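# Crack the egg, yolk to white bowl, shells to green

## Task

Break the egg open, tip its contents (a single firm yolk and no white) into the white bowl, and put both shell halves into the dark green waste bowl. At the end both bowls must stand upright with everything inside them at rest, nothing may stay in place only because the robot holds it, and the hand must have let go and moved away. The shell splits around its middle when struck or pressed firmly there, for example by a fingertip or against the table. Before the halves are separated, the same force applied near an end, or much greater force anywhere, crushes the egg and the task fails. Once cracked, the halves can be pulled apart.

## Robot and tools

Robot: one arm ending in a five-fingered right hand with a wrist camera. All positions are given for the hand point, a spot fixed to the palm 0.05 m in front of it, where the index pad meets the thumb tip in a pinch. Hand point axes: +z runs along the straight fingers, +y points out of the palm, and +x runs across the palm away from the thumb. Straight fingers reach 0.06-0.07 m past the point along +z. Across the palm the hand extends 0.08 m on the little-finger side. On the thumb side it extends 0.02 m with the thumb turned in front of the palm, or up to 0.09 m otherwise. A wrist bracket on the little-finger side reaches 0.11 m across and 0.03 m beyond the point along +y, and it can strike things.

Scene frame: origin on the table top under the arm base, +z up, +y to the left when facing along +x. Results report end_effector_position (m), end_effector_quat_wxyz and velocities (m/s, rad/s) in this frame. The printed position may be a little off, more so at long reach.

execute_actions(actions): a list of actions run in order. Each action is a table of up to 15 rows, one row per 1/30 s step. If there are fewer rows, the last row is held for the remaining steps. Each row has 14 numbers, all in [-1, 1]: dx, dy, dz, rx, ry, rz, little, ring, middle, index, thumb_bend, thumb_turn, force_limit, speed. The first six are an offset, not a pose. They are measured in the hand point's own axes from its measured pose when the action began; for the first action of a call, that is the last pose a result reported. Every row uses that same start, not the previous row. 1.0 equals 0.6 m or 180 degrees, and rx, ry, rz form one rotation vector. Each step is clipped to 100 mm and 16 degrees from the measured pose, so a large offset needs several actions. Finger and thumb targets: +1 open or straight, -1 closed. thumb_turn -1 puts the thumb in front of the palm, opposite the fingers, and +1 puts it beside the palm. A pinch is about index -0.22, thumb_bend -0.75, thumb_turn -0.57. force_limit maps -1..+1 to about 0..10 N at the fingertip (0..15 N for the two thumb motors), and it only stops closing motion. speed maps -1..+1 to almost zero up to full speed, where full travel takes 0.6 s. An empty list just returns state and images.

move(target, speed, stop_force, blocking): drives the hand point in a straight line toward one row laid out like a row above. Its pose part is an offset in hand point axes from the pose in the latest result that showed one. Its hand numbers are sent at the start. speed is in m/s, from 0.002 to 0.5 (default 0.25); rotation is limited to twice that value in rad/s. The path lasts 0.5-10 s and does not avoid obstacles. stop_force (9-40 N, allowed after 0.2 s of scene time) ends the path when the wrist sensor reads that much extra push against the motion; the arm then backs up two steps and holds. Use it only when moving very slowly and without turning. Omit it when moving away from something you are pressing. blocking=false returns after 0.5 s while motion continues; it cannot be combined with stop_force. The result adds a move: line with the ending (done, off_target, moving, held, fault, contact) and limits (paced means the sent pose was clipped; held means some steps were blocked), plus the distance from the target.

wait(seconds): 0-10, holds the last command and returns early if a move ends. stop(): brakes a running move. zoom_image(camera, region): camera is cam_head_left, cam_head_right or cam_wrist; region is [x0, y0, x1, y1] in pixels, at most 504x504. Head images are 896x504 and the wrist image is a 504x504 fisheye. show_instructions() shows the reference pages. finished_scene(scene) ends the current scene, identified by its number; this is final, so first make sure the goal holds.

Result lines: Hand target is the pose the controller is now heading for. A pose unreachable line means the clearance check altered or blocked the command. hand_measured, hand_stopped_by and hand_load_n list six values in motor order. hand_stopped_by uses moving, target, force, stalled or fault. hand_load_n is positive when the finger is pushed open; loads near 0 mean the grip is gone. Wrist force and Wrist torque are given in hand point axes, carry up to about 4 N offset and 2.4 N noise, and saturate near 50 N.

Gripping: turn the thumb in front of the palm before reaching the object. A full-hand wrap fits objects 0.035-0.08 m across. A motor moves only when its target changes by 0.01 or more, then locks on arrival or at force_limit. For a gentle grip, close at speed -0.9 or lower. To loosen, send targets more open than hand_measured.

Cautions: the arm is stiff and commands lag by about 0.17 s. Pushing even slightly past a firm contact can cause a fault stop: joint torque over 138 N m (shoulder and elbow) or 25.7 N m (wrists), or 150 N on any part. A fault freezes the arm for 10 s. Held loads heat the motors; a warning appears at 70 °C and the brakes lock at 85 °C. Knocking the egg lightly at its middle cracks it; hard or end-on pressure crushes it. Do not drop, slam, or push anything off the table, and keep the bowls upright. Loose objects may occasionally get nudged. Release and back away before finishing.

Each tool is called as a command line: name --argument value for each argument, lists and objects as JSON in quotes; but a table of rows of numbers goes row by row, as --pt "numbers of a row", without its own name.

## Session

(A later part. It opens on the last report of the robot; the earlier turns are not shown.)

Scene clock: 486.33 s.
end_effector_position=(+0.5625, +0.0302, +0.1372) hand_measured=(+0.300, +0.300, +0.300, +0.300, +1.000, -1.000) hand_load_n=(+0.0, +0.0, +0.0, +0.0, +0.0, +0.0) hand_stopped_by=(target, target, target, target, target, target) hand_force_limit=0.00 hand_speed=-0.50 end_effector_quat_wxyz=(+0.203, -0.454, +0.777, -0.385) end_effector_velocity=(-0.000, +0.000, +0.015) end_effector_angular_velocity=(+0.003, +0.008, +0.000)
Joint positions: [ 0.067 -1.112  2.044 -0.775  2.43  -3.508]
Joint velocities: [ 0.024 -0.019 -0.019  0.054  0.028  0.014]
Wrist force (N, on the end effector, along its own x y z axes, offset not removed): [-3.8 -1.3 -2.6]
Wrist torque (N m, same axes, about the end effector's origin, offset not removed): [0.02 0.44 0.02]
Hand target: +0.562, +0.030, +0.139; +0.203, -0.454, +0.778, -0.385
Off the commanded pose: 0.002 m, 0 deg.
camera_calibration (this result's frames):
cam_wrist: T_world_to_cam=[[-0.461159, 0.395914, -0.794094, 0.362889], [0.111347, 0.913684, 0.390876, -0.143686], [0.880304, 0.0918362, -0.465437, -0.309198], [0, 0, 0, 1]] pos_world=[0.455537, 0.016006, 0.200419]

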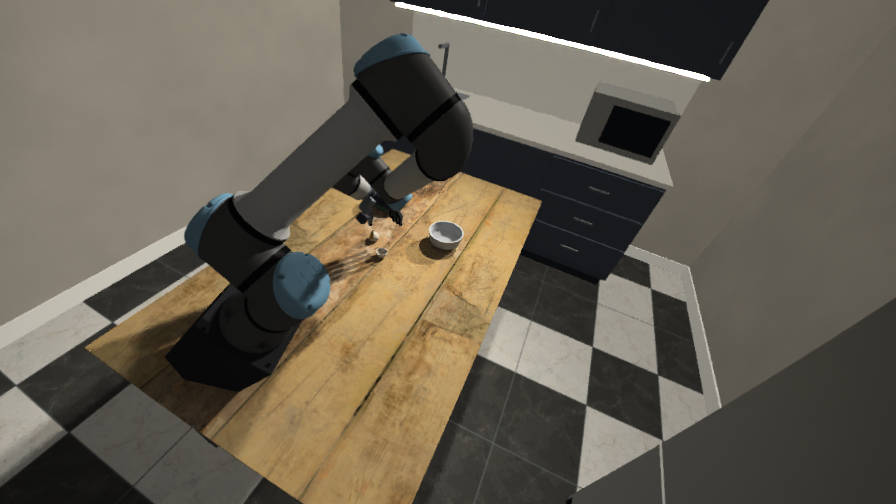

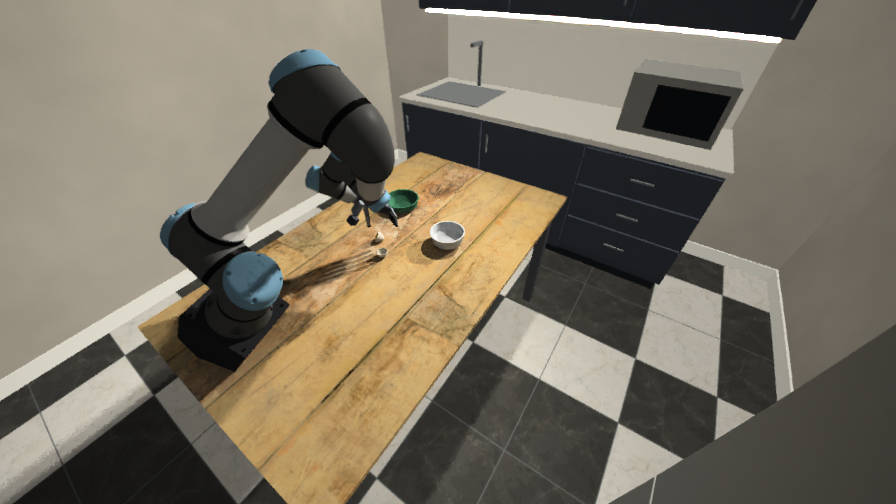

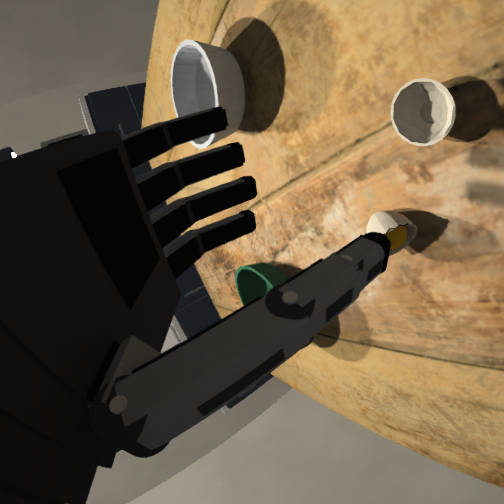

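execute_actions --actions '[[[0,0,0,0,0,0,0.3,0.3,0.3,0.3,1,1,0,0.5]],[[0,0,0,0,0,0,0.3,0.3,0.3,0.3,1,1,0,0.5]]]'

zoom_image --camera "cam_wrist" --region '[300,60,500,300]'

zoom_image --camera "cam_head_right" --region '[340,210,420,270]'

Scene clock: 499.77 s.
end_effector_position=(+0.5625, +0.0302, +0.1372) hand_measured=(+0.300, +0.300, +0.300, +0.300, +1.000, +0.922) hand_load_n=(+0.0, +0.0, +0.0, +0.0, +0.0, +0.5) hand_stopped_by=(target, target, target, target, target, moving) hand_force_limit=0.00 hand_speed=0.50 end_effector_quat_wxyz=(+0.203, -0.454, +0.777, -0.385) end_effector_velocity=(-0.000, +0.000, +0.000) end_effector_angular_velocity=(-0.000, +0.000, -0.000)
Joint positions: [ 0.067 -1.112  2.044 -0.775  2.43  -3.508]
Joint velocities: [ 0.001  0.    -0.     0.     0.001  0.   ]
Wrist force (N, on the end effector, along its own x y z axes, offset not removed): [0.2 -2.9 1.3]
Wrist torque (N m, same axes, about the end effector's origin, offset not removed): [-0.36 -0.26 -0.18]
Hand target: +0.563, +0.030, +0.137; +0.203, -0.454, +0.777, -0.385
Off the commanded pose: 0.000 m, 0 deg.
camera_calibration (this result's frames):
cam_wrist: T_world_to_cam=[[-0.461137, 0.395921, -0.794103, 0.362927], [0.111309, 0.913678, 0.390901, -0.143712], [0.88032, 0.0918684, -0.4654, -0.309191], [0, 0, 0, 1]] pos_world=[0.455542, 0.0160211, 0.200481]

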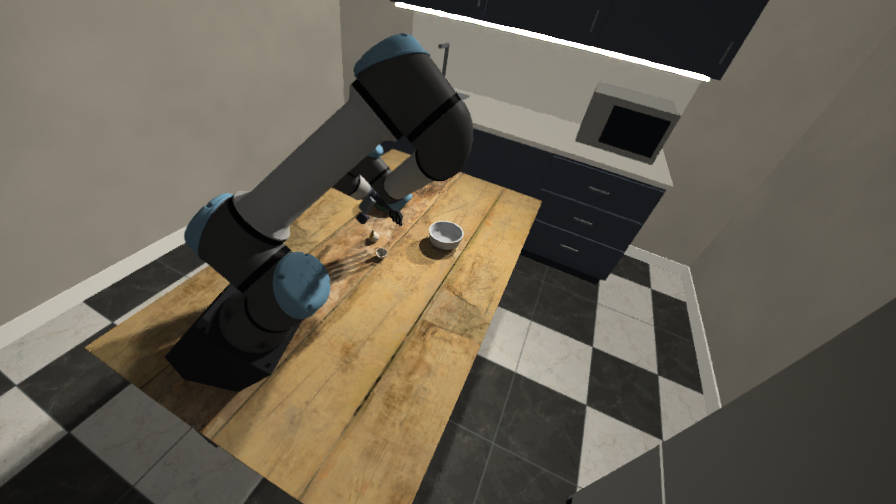

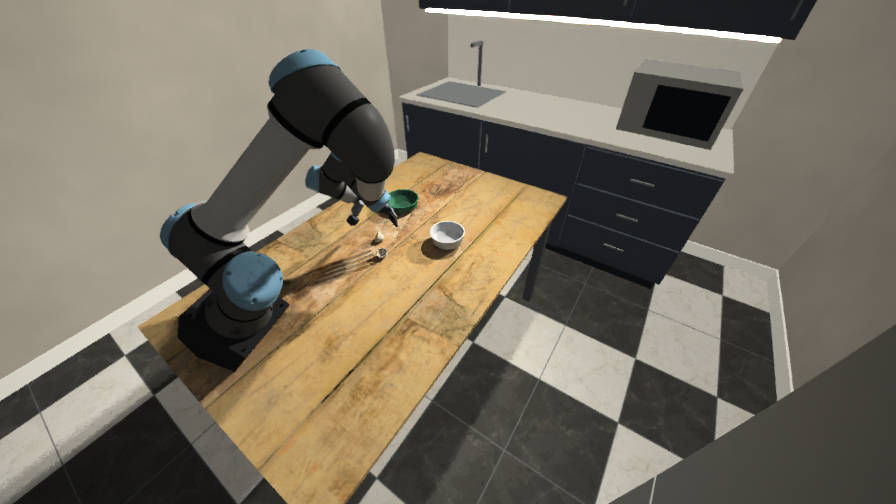

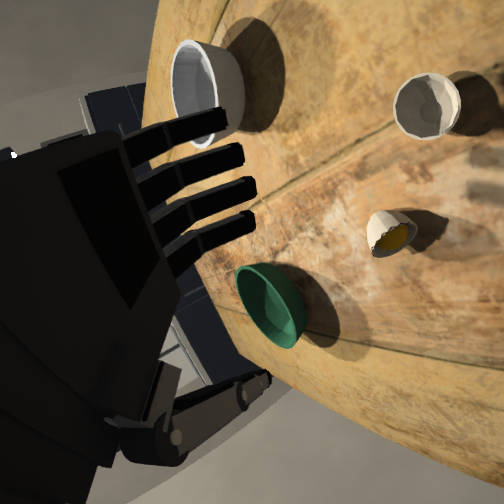

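Region (300, 60, 500, 300) of cam_wrist's 504x504 image, scaled by 2.100, with more detail than that image has.

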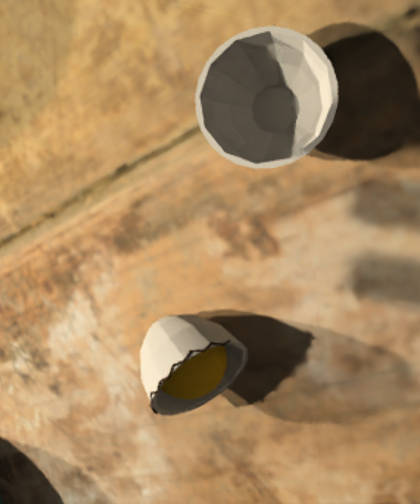

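Region (340, 210, 420, 270) of cam_head_right's 896x504 image, scaled by 6.300, with more detail than that image has; it fills the top 378 rows of this view, and the rest is white.

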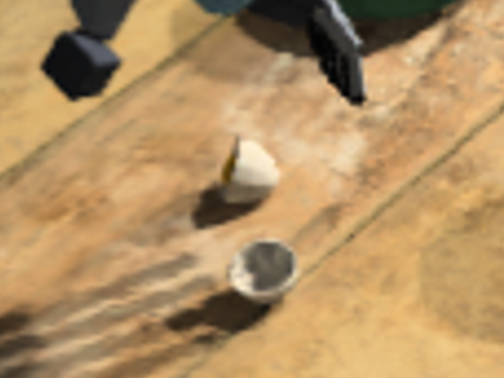

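move --target '[-0.068,0.068,0.037,0.008,-0.182,-0.146,0.3,0.3,0.3,0.3,1,-1,-0.4,0.5]' --speed 0.12

Scene clock: 535.17 s.
end_effector_position=(+0.5756, +0.0681, +0.0903) hand_measured=(+0.300, +0.300, +0.300, +0.300, +1.000, -1.000) hand_load_n=(+0.0, +0.0, +0.0, +0.0, +0.0, +0.0) hand_stopped_by=(target, target, target, target, target, target) hand_force_limit=-0.40 hand_speed=0.50 end_effector_quat_wxyz=(-0.326, +0.703, -0.563, +0.288) end_effector_velocity=(+0.001, +0.001, -0.001) end_effector_angular_velocity=(+0.000, -0.001, +0.014)
Joint positions: [-0.155 -1.106  2.013 -0.468  1.72  -3.897]
Joint velocities: [-0.003  0.002 -0.006  0.01  -0.012 -0.009]
Wrist force (N, on the end effector, along its own x y z axes, offset not removed): [-0.5 -2.0 1.7]
Wrist torque (N m, same axes, about the end effector's origin, offset not removed): [-0.21 0.02 -0.22]
Hand target: +0.576, +0.068, +0.090; -0.326, +0.703, -0.562, +0.288
Off the commanded pose: 0.000 m, 0 deg.
move: done
camera_calibration (this result's frames):
cam_wrist: T_world_to_cam=[[-0.607785, -0.0169867, -0.79392, 0.429218], [-0.527573, 0.755875, 0.387711, 0.217332], [0.593518, 0.654496, -0.468371, -0.219008], [0, 0, 0, 1]] pos_world=[0.505515, -0.0136451, 0.153926]

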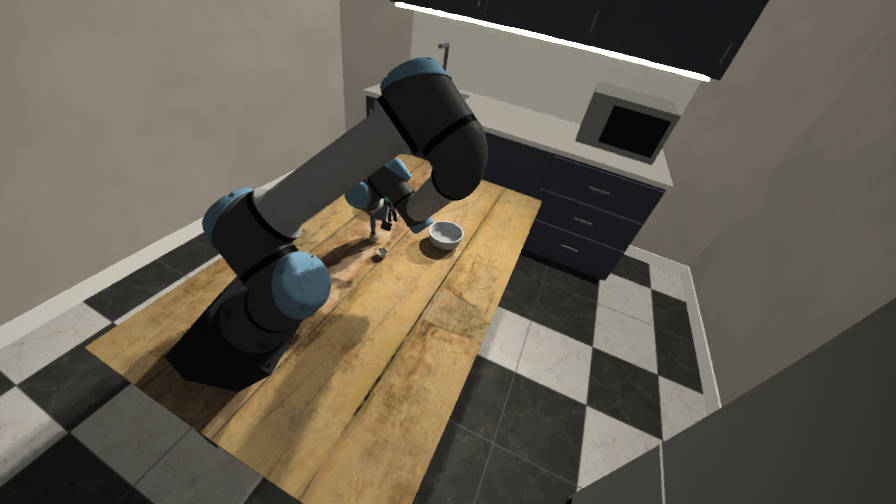

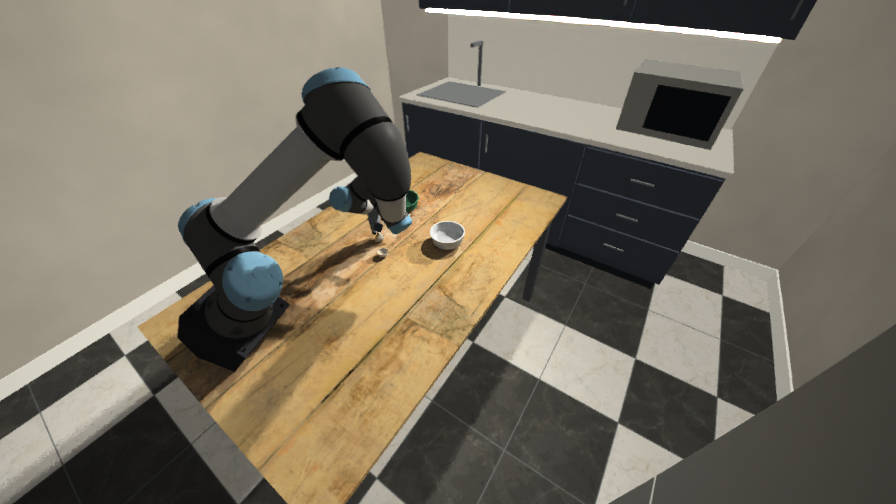

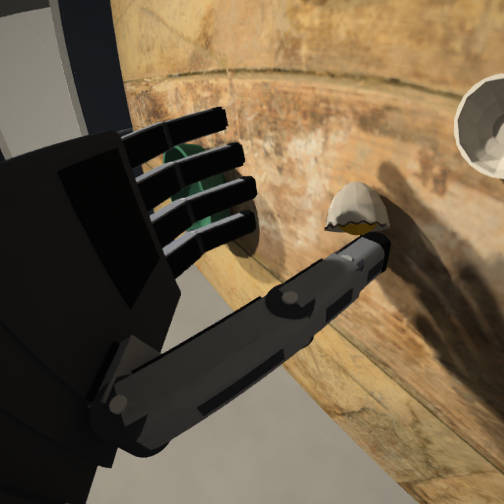

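move --target '[-0.010,0.0756,0.06,0,0,0,0.3,0.3,0.3,0.3,1,-1,-0.4,-0.9]' --speed 0.05

Scene clock: 551.90 s.
end_effector_position=(+0.5748, +0.0719, +0.0326) hand_measured=(+0.300, +0.300, +0.300, +0.300, +1.000, -1.000) hand_load_n=(+0.0, +0.0, +0.0, +0.0, +0.0, +0.0) hand_stopped_by=(target, target, target, target, target, target) hand_force_limit=-0.40 hand_speed=-0.90 end_effector_quat_wxyz=(-0.326, +0.703, -0.563, +0.288) end_effector_velocity=(-0.000, +0.001, -0.002) end_effector_angular_velocity=(+0.001, +0.000, +0.001)
Joint positions: [-0.234 -1.001  2.019 -0.582  1.648 -3.931]
Joint velocities: [-0.002  0.005 -0.    -0.004 -0.003 -0.001]
Wrist force (N, on the end effector, along its own x y z axes, offset not removed): [-4.3 -2.0 -0.1]
Wrist torque (N m, same axes, about the end effector's origin, offset not removed): [-0.23 0.51 -0.29]
Hand target: +0.575, +0.072, +0.032; -0.326, +0.703, -0.563, +0.288
Off the commanded pose: 0.000 m, 0 deg.
move: done
camera_calibration (this result's frames):
cam_wrist: T_world_to_cam=[[-0.607832, -0.0168727, -0.793886, 0.38301], [-0.527545, 0.755825, 0.387847, 0.236445], [0.593495, 0.654556, -0.468316, -0.248035], [0, 0, 0, 1]] pos_world=[0.504749, -0.00989604, 0.0962033]

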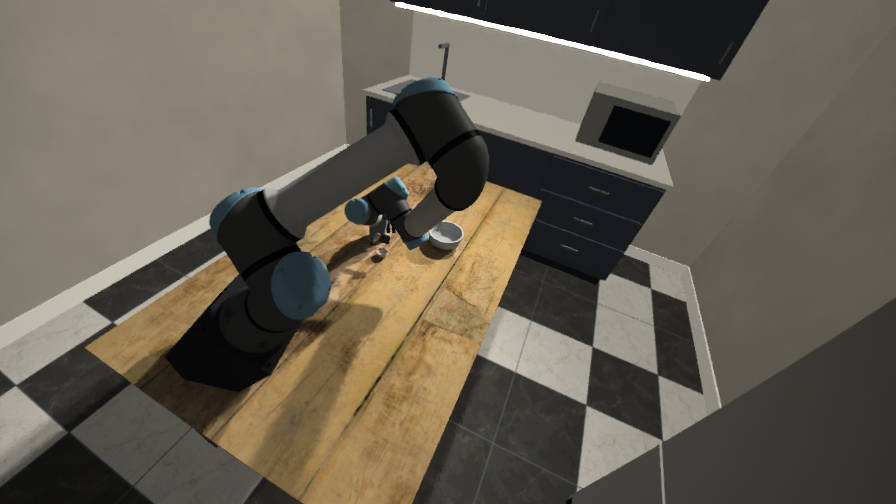

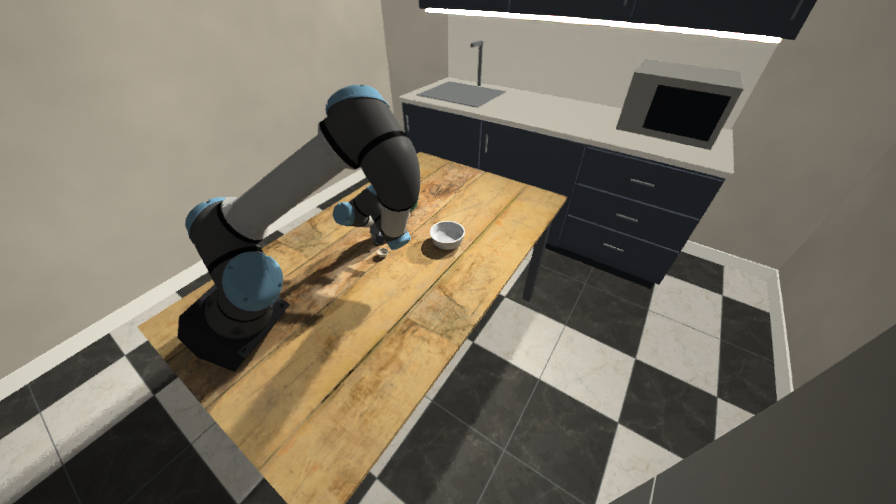

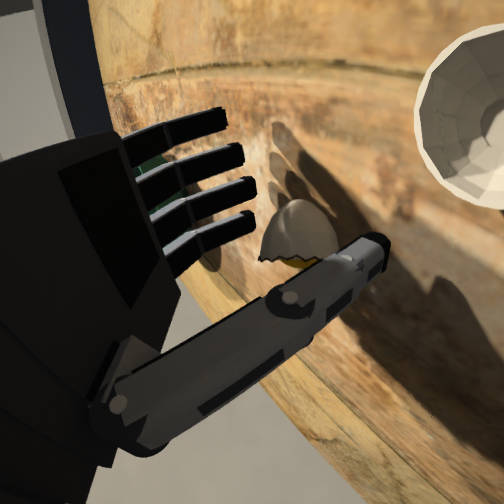

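execute_actions --actions '[[[-0.009,0,0,0,0,0,0.3,0.3,0.3,0.3,1,-1,-0.4,-0.9]],[[0,0,0,0,0,0,0.3,0.3,0.3,0.3,1,-1,-0.4,-0.9]],[[0,0,0,0,0,0,0.3,0.3,-1,-1,-1,-1,-0.4,-0.9]],[[0,0,0,0,0,0,0.3,0.3,-1,-1,-1,-1,-0.4,-0.9]],[[0,0,0,0,0,0,0.3,0.3,-1,-1,-1,-1,-0.4,-0.9]],[[0,0,0,0,0,0,0.3,0.3,-1,-1,-1,-1,-0.4,-0.9]],[[0,0,0,0,0,0,0.3,0.3,-1,-1,-1,-1,-0.4,-0.9]],[[0,0,0,0,0,0,0.3,0.3,-1,-1,-1,-1,-0.4,-0.9]],[[0,0,0,0,0,0,0.3,0.3,-1,-1,-1,-1,-0.4,-0.9]],[[0,0,0,0,0,0,0.3,0.3,-1,-1,-1,-1,-0.4,-0.9]],[[0,0,0,0,0,0,0.3,0.3,-1,-1,-1,-1,-0.4,-0.9]],[[0,0,0,0,0,0,0.3,0.3,-1,-1,-1,-1,-0.4,-0.9]],[[0,0,0,0,0,0,0.3,0.3,-0.98,-0.98,-0.98,-1,0,-0.9]],[[0,0,0,0,0,0,0.3,0.3,-0.98,-0.98,-0.98,-1,0,-0.9]]]'

Scene clock: 573.77 s.
end_effector_position=(+0.5738, +0.0770, +0.0324) hand_measured=(+0.300, +0.300, -0.140, -0.212, +0.738, -1.000) hand_load_n=(+0.0, +0.0, +4.5, +6.0, +12.0, -1.0) hand_stopped_by=(target, target, force, force, force, target) hand_force_limit=0.00 hand_speed=-0.90 end_effector_quat_wxyz=(-0.326, +0.703, -0.563, +0.288) end_effector_velocity=(-0.000, +0.000, -0.000) end_effector_angular_velocity=(+0.000, +0.001, +0.001)
Joint positions: [-0.224 -0.993  2.019 -0.59   1.657 -3.927]
Joint velocities: [-0.    -0.    -0.     0.002 -0.     0.   ]
Wrist force (N, on the end effector, along its own x y z axes, offset not removed): [-3.4 1.9 0.7]
Wrist torque (N m, same axes, about the end effector's origin, offset not removed): [0.27 0.30 -0.34]
Hand target: +0.574, +0.077, +0.032; -0.326, +0.703, -0.563, +0.288
Off the commanded pose: 0.000 m, 0 deg.
camera_calibration (this result's frames):
cam_wrist: T_world_to_cam=[[-0.607856, -0.0168646, -0.793868, 0.382283], [-0.527505, 0.755852, 0.387848, 0.232048], [0.593506, 0.654525, -0.468345, -0.25089], [0, 0, 0, 1]] pos_world=[0.503685, -0.00473236, 0.0959801]

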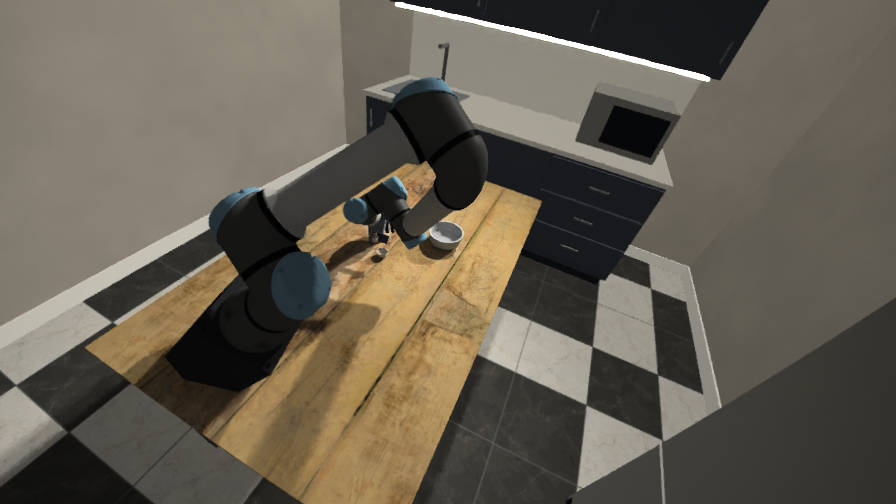

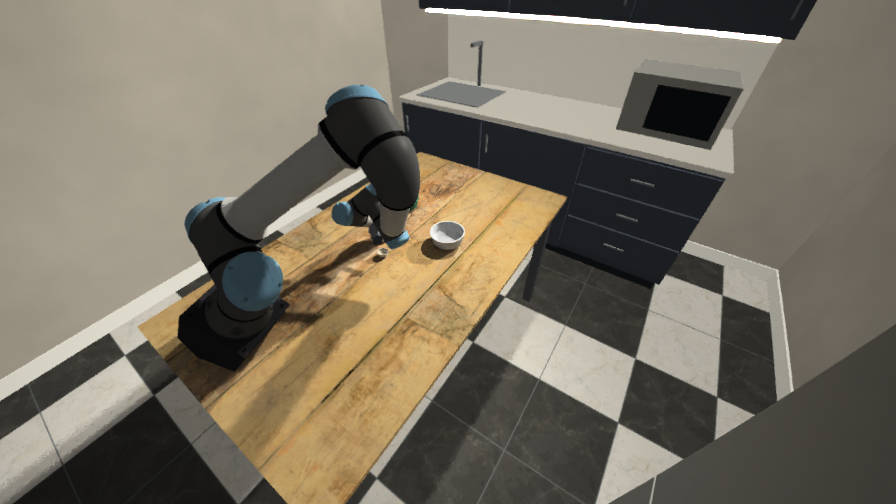

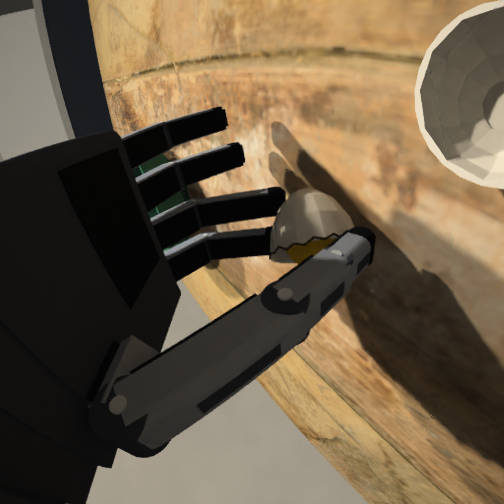

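move --target '[0.006,-0.13,-0.104,0,-0.098,0.135,0.3,0.3,-0.98,-0.98,-0.98,-1,0,-0.9]' --speed 0.08

Scene clock: 583.83 s.
end_effector_position=(+0.5734, +0.0772, +0.1319) hand_measured=(+0.300, +0.300, -0.140, -0.212, +0.738, -1.000) hand_load_n=(+0.0, +0.0, +4.5, +6.0, +12.0, -1.5) hand_stopped_by=(target, target, force, force, force, target) hand_force_limit=0.00 hand_speed=-0.90 end_effector_quat_wxyz=(-0.461, +0.605, -0.641, +0.104) end_effector_velocity=(+0.001, -0.000, +0.003) end_effector_angular_velocity=(+0.012, +0.001, -0.001)
Joint positions: [-0.311 -1.176  1.944 -0.157  1.329 -3.558]
Joint velocities: [-0.003 -0.003 -0.002  0.008 -0.01   0.008]
Wrist force (N, on the end effector, along its own x y z axes, offset not removed): [2.2 -2.7 -1.8]
Wrist torque (N m, same axes, about the end effector's origin, offset not removed): [-0.17 -0.44 -0.05]
Hand target: +0.573, +0.077, +0.132; -0.461, +0.604, -0.642, +0.103
Off the commanded pose: 0.000 m, 0 deg.
move: done
camera_calibration (this result's frames):
cam_wrist: T_world_to_cam=[[-0.679091, 0.371621, -0.633035, 0.450769], [-0.452882, 0.466582, 0.759736, 0.123609], [0.577697, 0.80262, -0.148551, -0.248729], [0, 0, 0, 1]] pos_world=[0.505784, -0.0255541, 0.154493]

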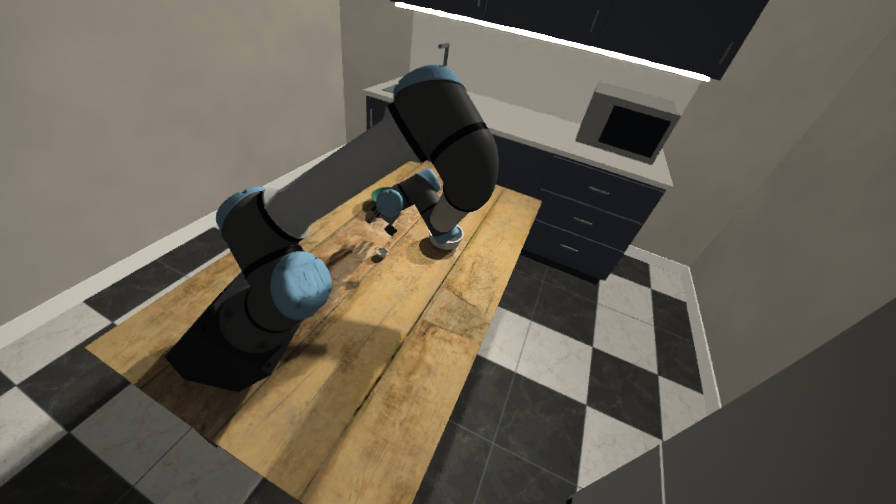

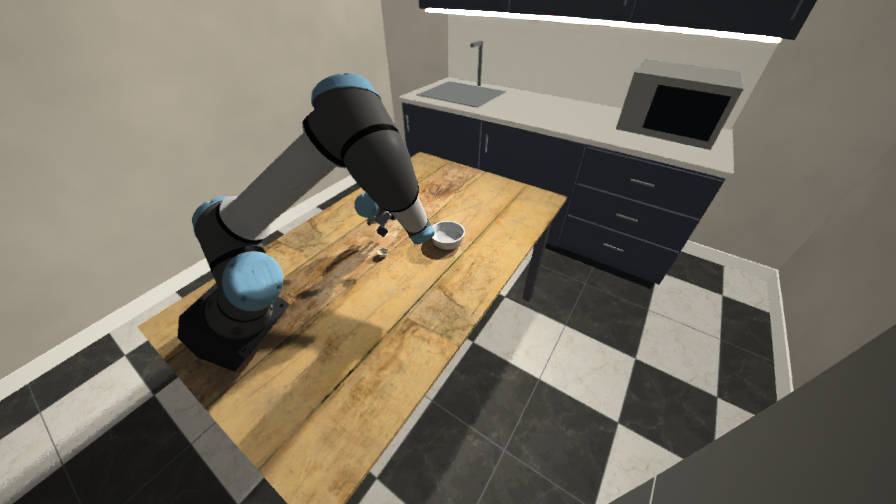

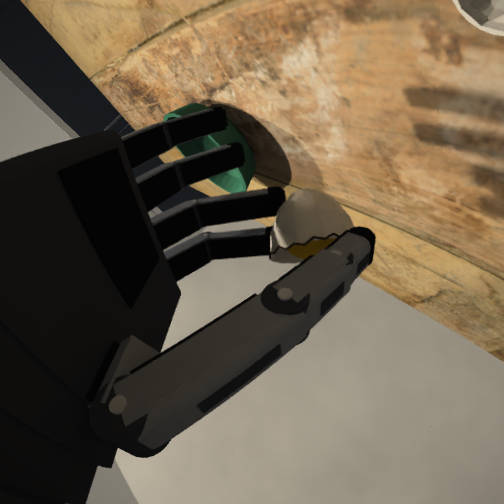

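move --target '[0.367,-0.254,0.009,0,0,0,0.3,0.3,-0.98,-0.98,-0.98,-1,0,-0.9]' --speed 0.15

Scene clock: 596.67 s.
end_effector_position=(+0.7152, -0.1498, +0.1314) hand_measured=(+0.300, +0.300, -0.140, -0.212, +0.738, -1.000) hand_load_n=(+0.0, +0.0, +4.5, +6.0, +12.0, -1.5) hand_stopped_by=(target, target, force, force, force, target) hand_force_limit=0.00 hand_speed=-0.90 end_effector_quat_wxyz=(-0.461, +0.605, -0.641, +0.104) end_effector_velocity=(+0.001, -0.002, -0.001) end_effector_angular_velocity=(+0.001, +0.001, +0.002)
Joint positions: [-0.557 -1.044  1.266  0.441  1.131 -3.713]
Joint velocities: [-0.002  0.006 -0.012  0.009 -0.002 -0.002]
Wrist force (N, on the end effector, along its own x y z axes, offset not removed): [0.7 -0.2 1.9]
Wrist torque (N m, same axes, about the end effector's origin, offset not removed): [-0.21 -0.17 -0.12]
Hand target: +0.715, -0.150, +0.131; -0.461, +0.605, -0.641, +0.104
Off the commanded pose: 0.000 m, 0 deg.
move: done
camera_calibration (this result's frames):
cam_wrist: T_world_to_cam=[[-0.678874, 0.372038, -0.633023, 0.630983], [-0.452865, 0.466467, 0.759817, 0.294104], [0.577965, 0.802494, -0.148189, -0.14879], [0, 0, 0, 1]] pos_world=[0.647543, -0.252537, 0.153912]

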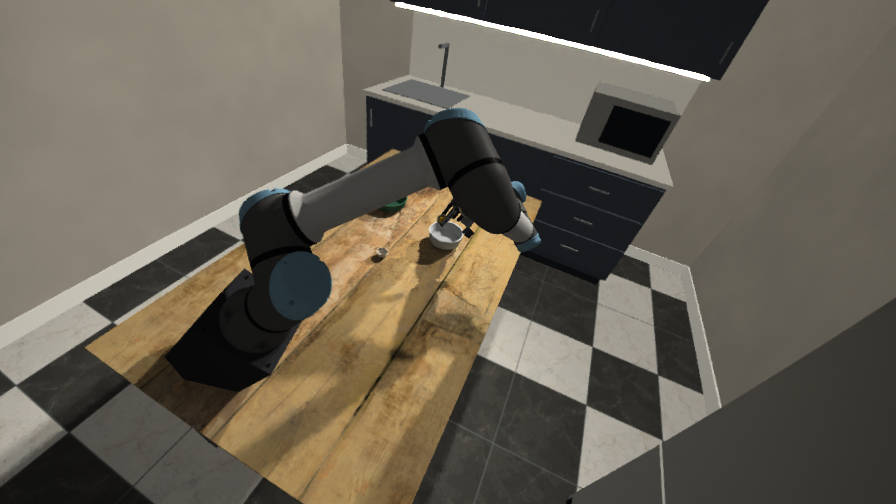

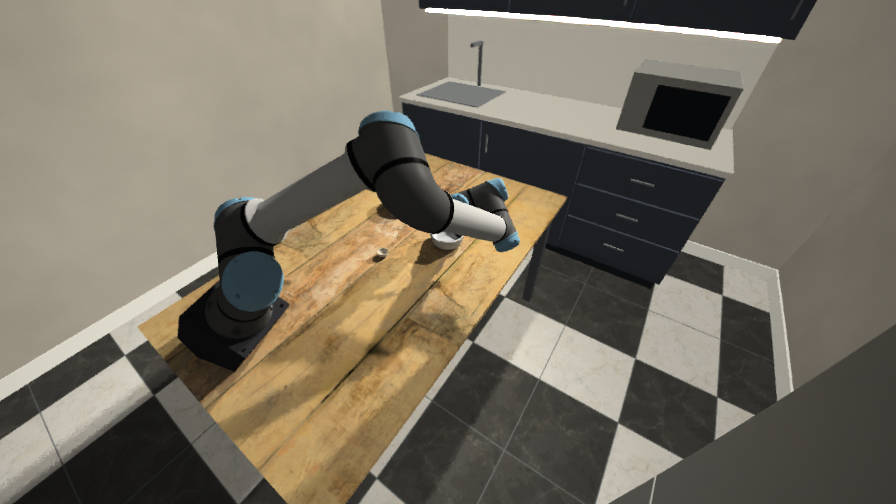

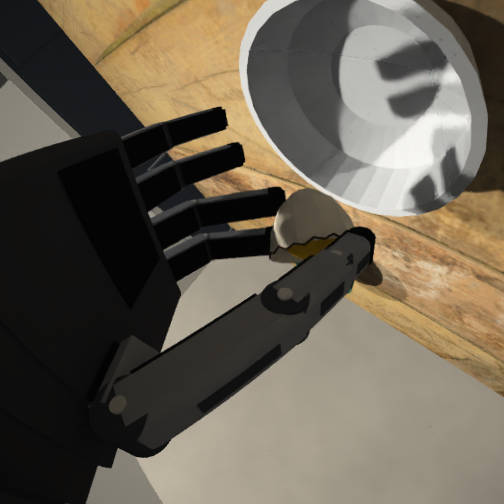

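move --target '[0.052,-0.01,0.013,0,0,0,0.3,0.3,-0.98,-0.98,-0.98,-1,0,-0.9]' --speed 0.06

move --target '[0,0,0,0,0.2,-0.275,0.3,0.3,-0.98,-0.98,-0.98,-1,0,-0.9]' --speed 0.2

Scene clock: 611.57 s.
end_effector_position=(+0.7296, -0.1749, +0.1168) hand_measured=(+0.300, +0.300, -0.140, -0.212, +0.738, -1.000) hand_load_n=(+0.0, +0.0, +4.5, +6.0, +12.0, -1.5) hand_stopped_by=(target, target, force, force, force, target) hand_force_limit=0.00 hand_speed=-0.90 end_effector_quat_wxyz=(-0.461, +0.604, -0.641, +0.104) end_effector_velocity=(+0.001, -0.003, -0.002) end_effector_angular_velocity=(-0.002, +0.002, -0.001)
Joint positions: [-0.588 -0.99   1.164  0.498  1.106 -3.734]
Joint velocities: [-0.003  0.006 -0.011  0.007  0.    -0.002]
Wrist force (N, on the end effector, along its own x y z axes, offset not removed): [0.5 -1.2 0.9]
Wrist torque (N m, same axes, about the end effector's origin, offset not removed): [-0.20 -0.08 -0.22]
Hand target: +0.730, -0.175, +0.117; -0.461, +0.604, -0.641, +0.104
Off the commanded pose: 0.000 m, 0 deg.
move: done
camera_calibration (this result's frames):
cam_wrist: T_world_to_cam=[[-0.678777, 0.372129, -0.633073, 0.640801], [-0.45286, 0.466525, 0.759784, 0.323403], [0.578082, 0.802418, -0.148144, -0.139213], [0, 0, 0, 1]] pos_world=[0.661894, -0.277629, 0.139334]

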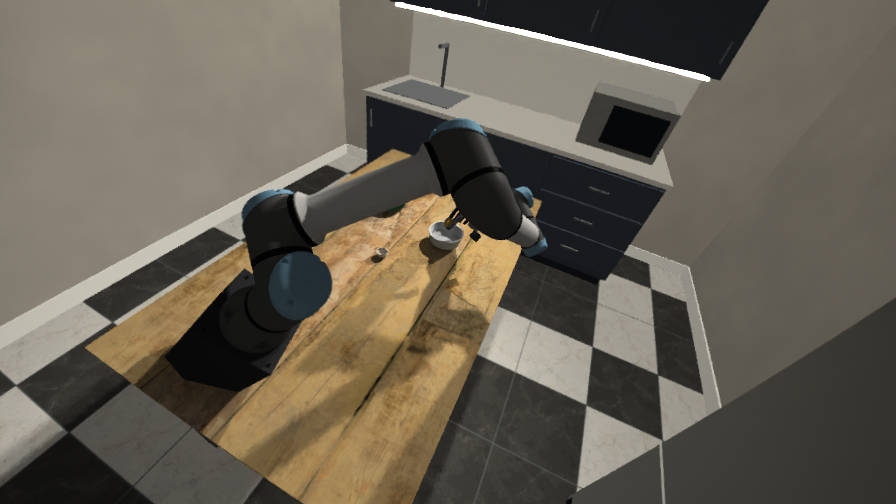

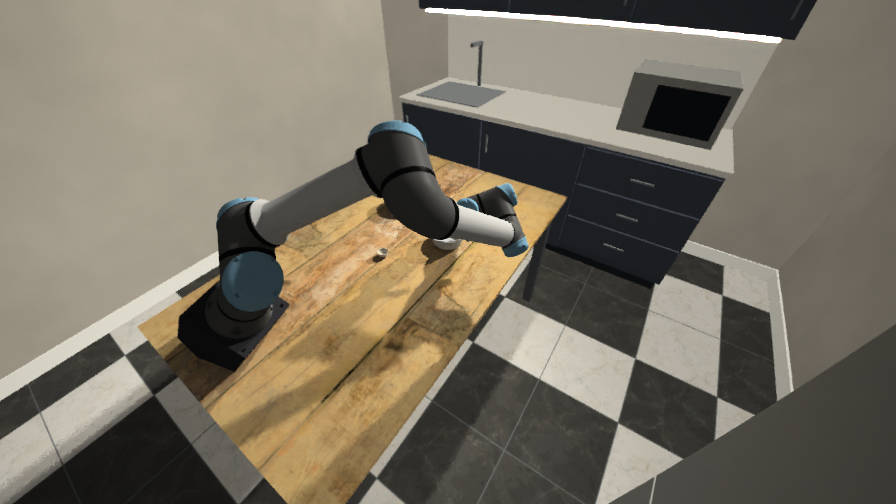

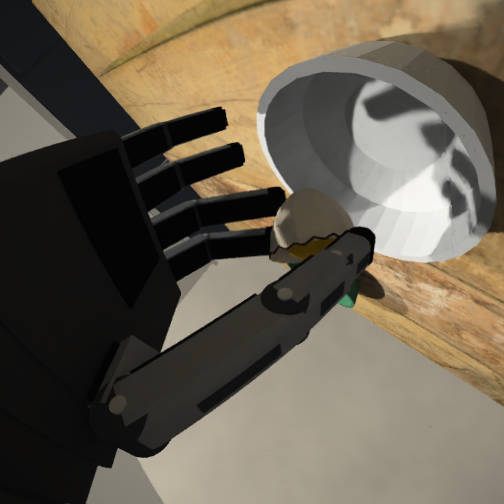

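Scene clock: 614.77 s.
end_effector_position=(+0.7294, -0.1750, +0.1170) hand_measured=(+0.300, +0.300, -0.140, -0.212, +0.738, -1.000) hand_load_n=(+0.0, +0.0, +4.5, +5.5, +12.0, -1.0) hand_stopped_by=(target, target, force, force, force, target) hand_force_limit=0.00 hand_speed=-0.90 end_effector_quat_wxyz=(-0.162, +0.753, -0.442, +0.460) end_effector_velocity=(-0.000, -0.000, -0.000) end_effector_angular_velocity=(-0.014, -0.005, -0.001)
Joint positions: [-0.319 -1.146  1.654 -0.351  1.728 -4.432]
Joint velocities: [ 0.002  0.     0.008 -0.019  0.004 -0.012]
Wrist force (N, on the end effector, along its own x y z axes, offset not removed): [-1.0 1.4 -3.8]
Wrist torque (N m, same axes, about the end effector's origin, offset not removed): [0.38 0.20 0.08]
Hand target: +0.729, -0.175, +0.117; -0.161, +0.753, -0.441, +0.460
Off the commanded pose: 0.000 m, 0 deg.
move: done
camera_calibration (this result's frames):
cam_wrist: T_world_to_cam=[[-0.519072, -0.445603, -0.729385, 0.392491], [-0.560965, 0.821452, -0.102635, 0.565012], [0.644889, 0.355885, -0.676361, -0.20405], [0, 0, 0, 1]] pos_world=[0.652272, -0.216617, 0.206256]

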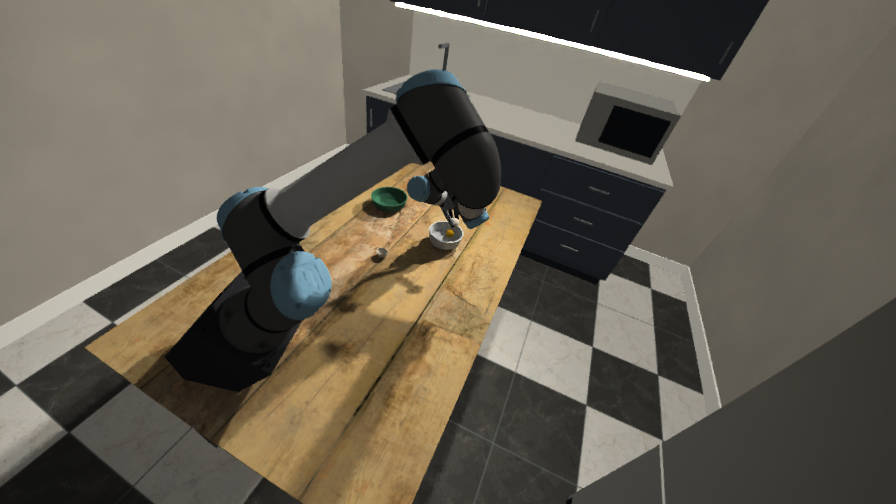

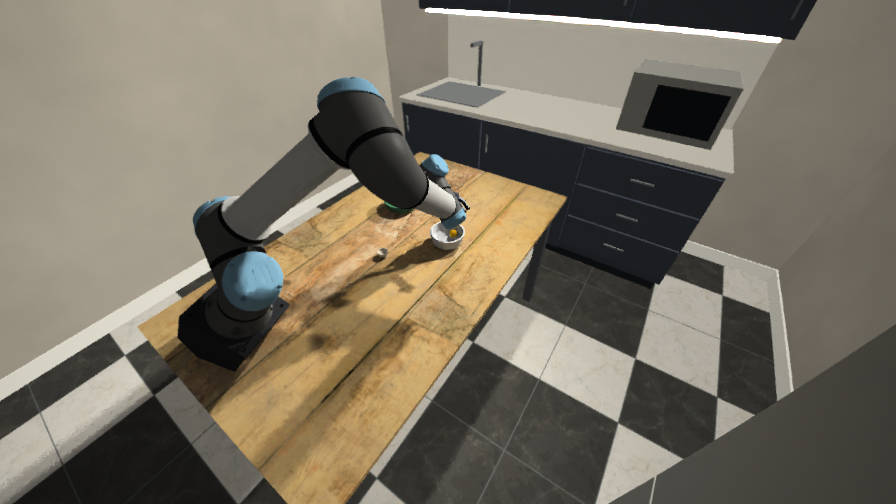

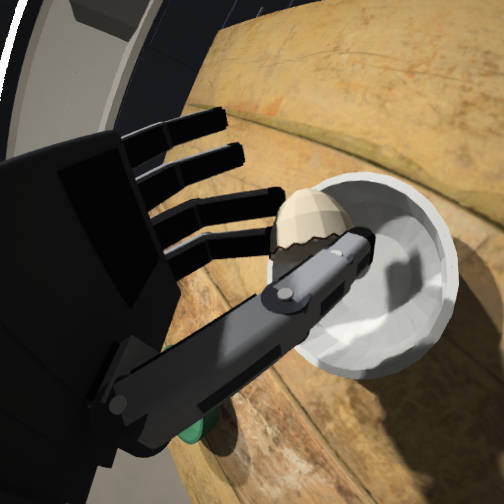

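move --target '[-0.395,-0.35,0.052,0,0,0,0.3,0.3,-0.98,-0.98,-0.98,-1,0,-0.9]' --speed 0.2

Scene clock: 635.30 s.
end_effector_position=(+0.8192, +0.1297, +0.1071) hand_measured=(+0.300, +0.300, -0.140, -0.212, +0.738, -1.000) hand_load_n=(+0.0, +0.0, +4.5, +5.5, +12.0, -1.0) hand_stopped_by=(target, target, force, force, force, target) hand_force_limit=0.00 hand_speed=-0.90 end_effector_quat_wxyz=(-0.162, +0.753, -0.441, +0.460) end_effector_velocity=(+0.002, +0.001, -0.000) end_effector_angular_velocity=(-0.000, +0.001, -0.001)
Joint positions: [ 0.103 -0.591  1.183 -0.409  2.145 -4.357]
Joint velocities: [ 0.002  0.006 -0.011  0.005  0.003  0.001]
Wrist force (N, on the end effector, along its own x y z axes, offset not removed): [1.2 -2.3 1.2]
Wrist torque (N m, same axes, about the end effector's origin, offset not removed): [-0.21 -0.24 -0.26]
Hand target: +0.819, +0.130, +0.107; -0.162, +0.753, -0.441, +0.460
Off the commanded pose: 0.000 m, 0 deg.
move: done
camera_calibration (this result's frames):
cam_wrist: T_world_to_cam=[[-0.518773, -0.446228, -0.729215, 0.567466], [-0.561077, 0.821279, -0.103408, 0.364359], [0.645033, 0.355501, -0.676426, -0.377168], [0, 0, 0, 1]] pos_world=[0.742105, 0.0880629, 0.196357]

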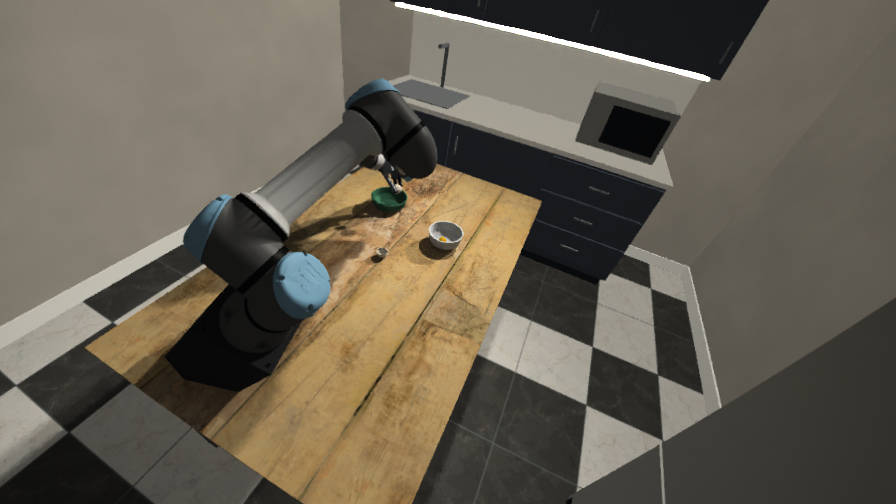

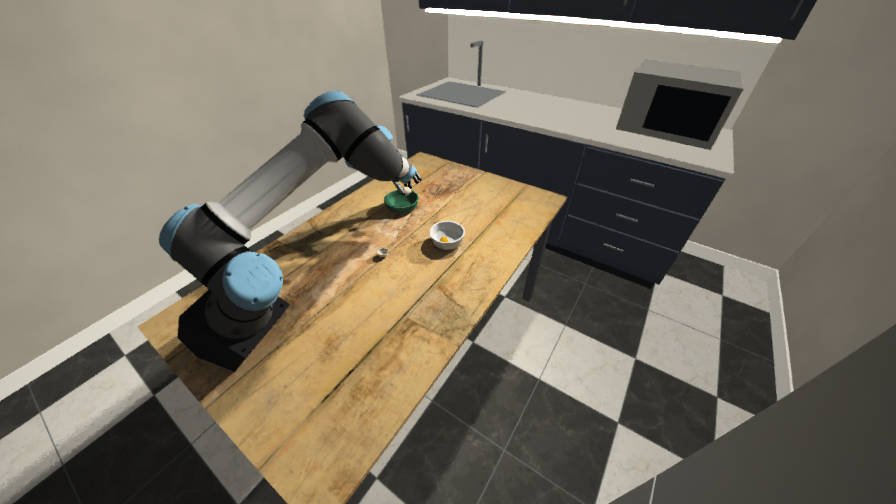

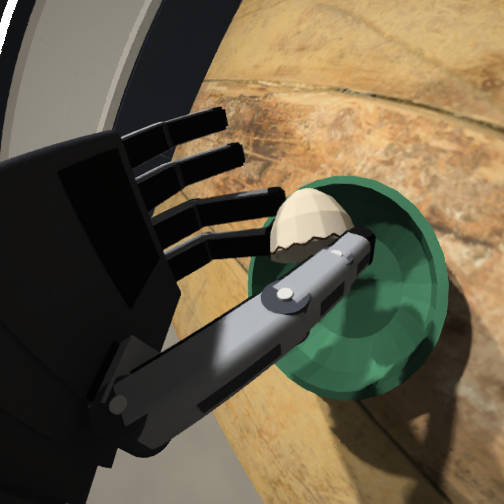

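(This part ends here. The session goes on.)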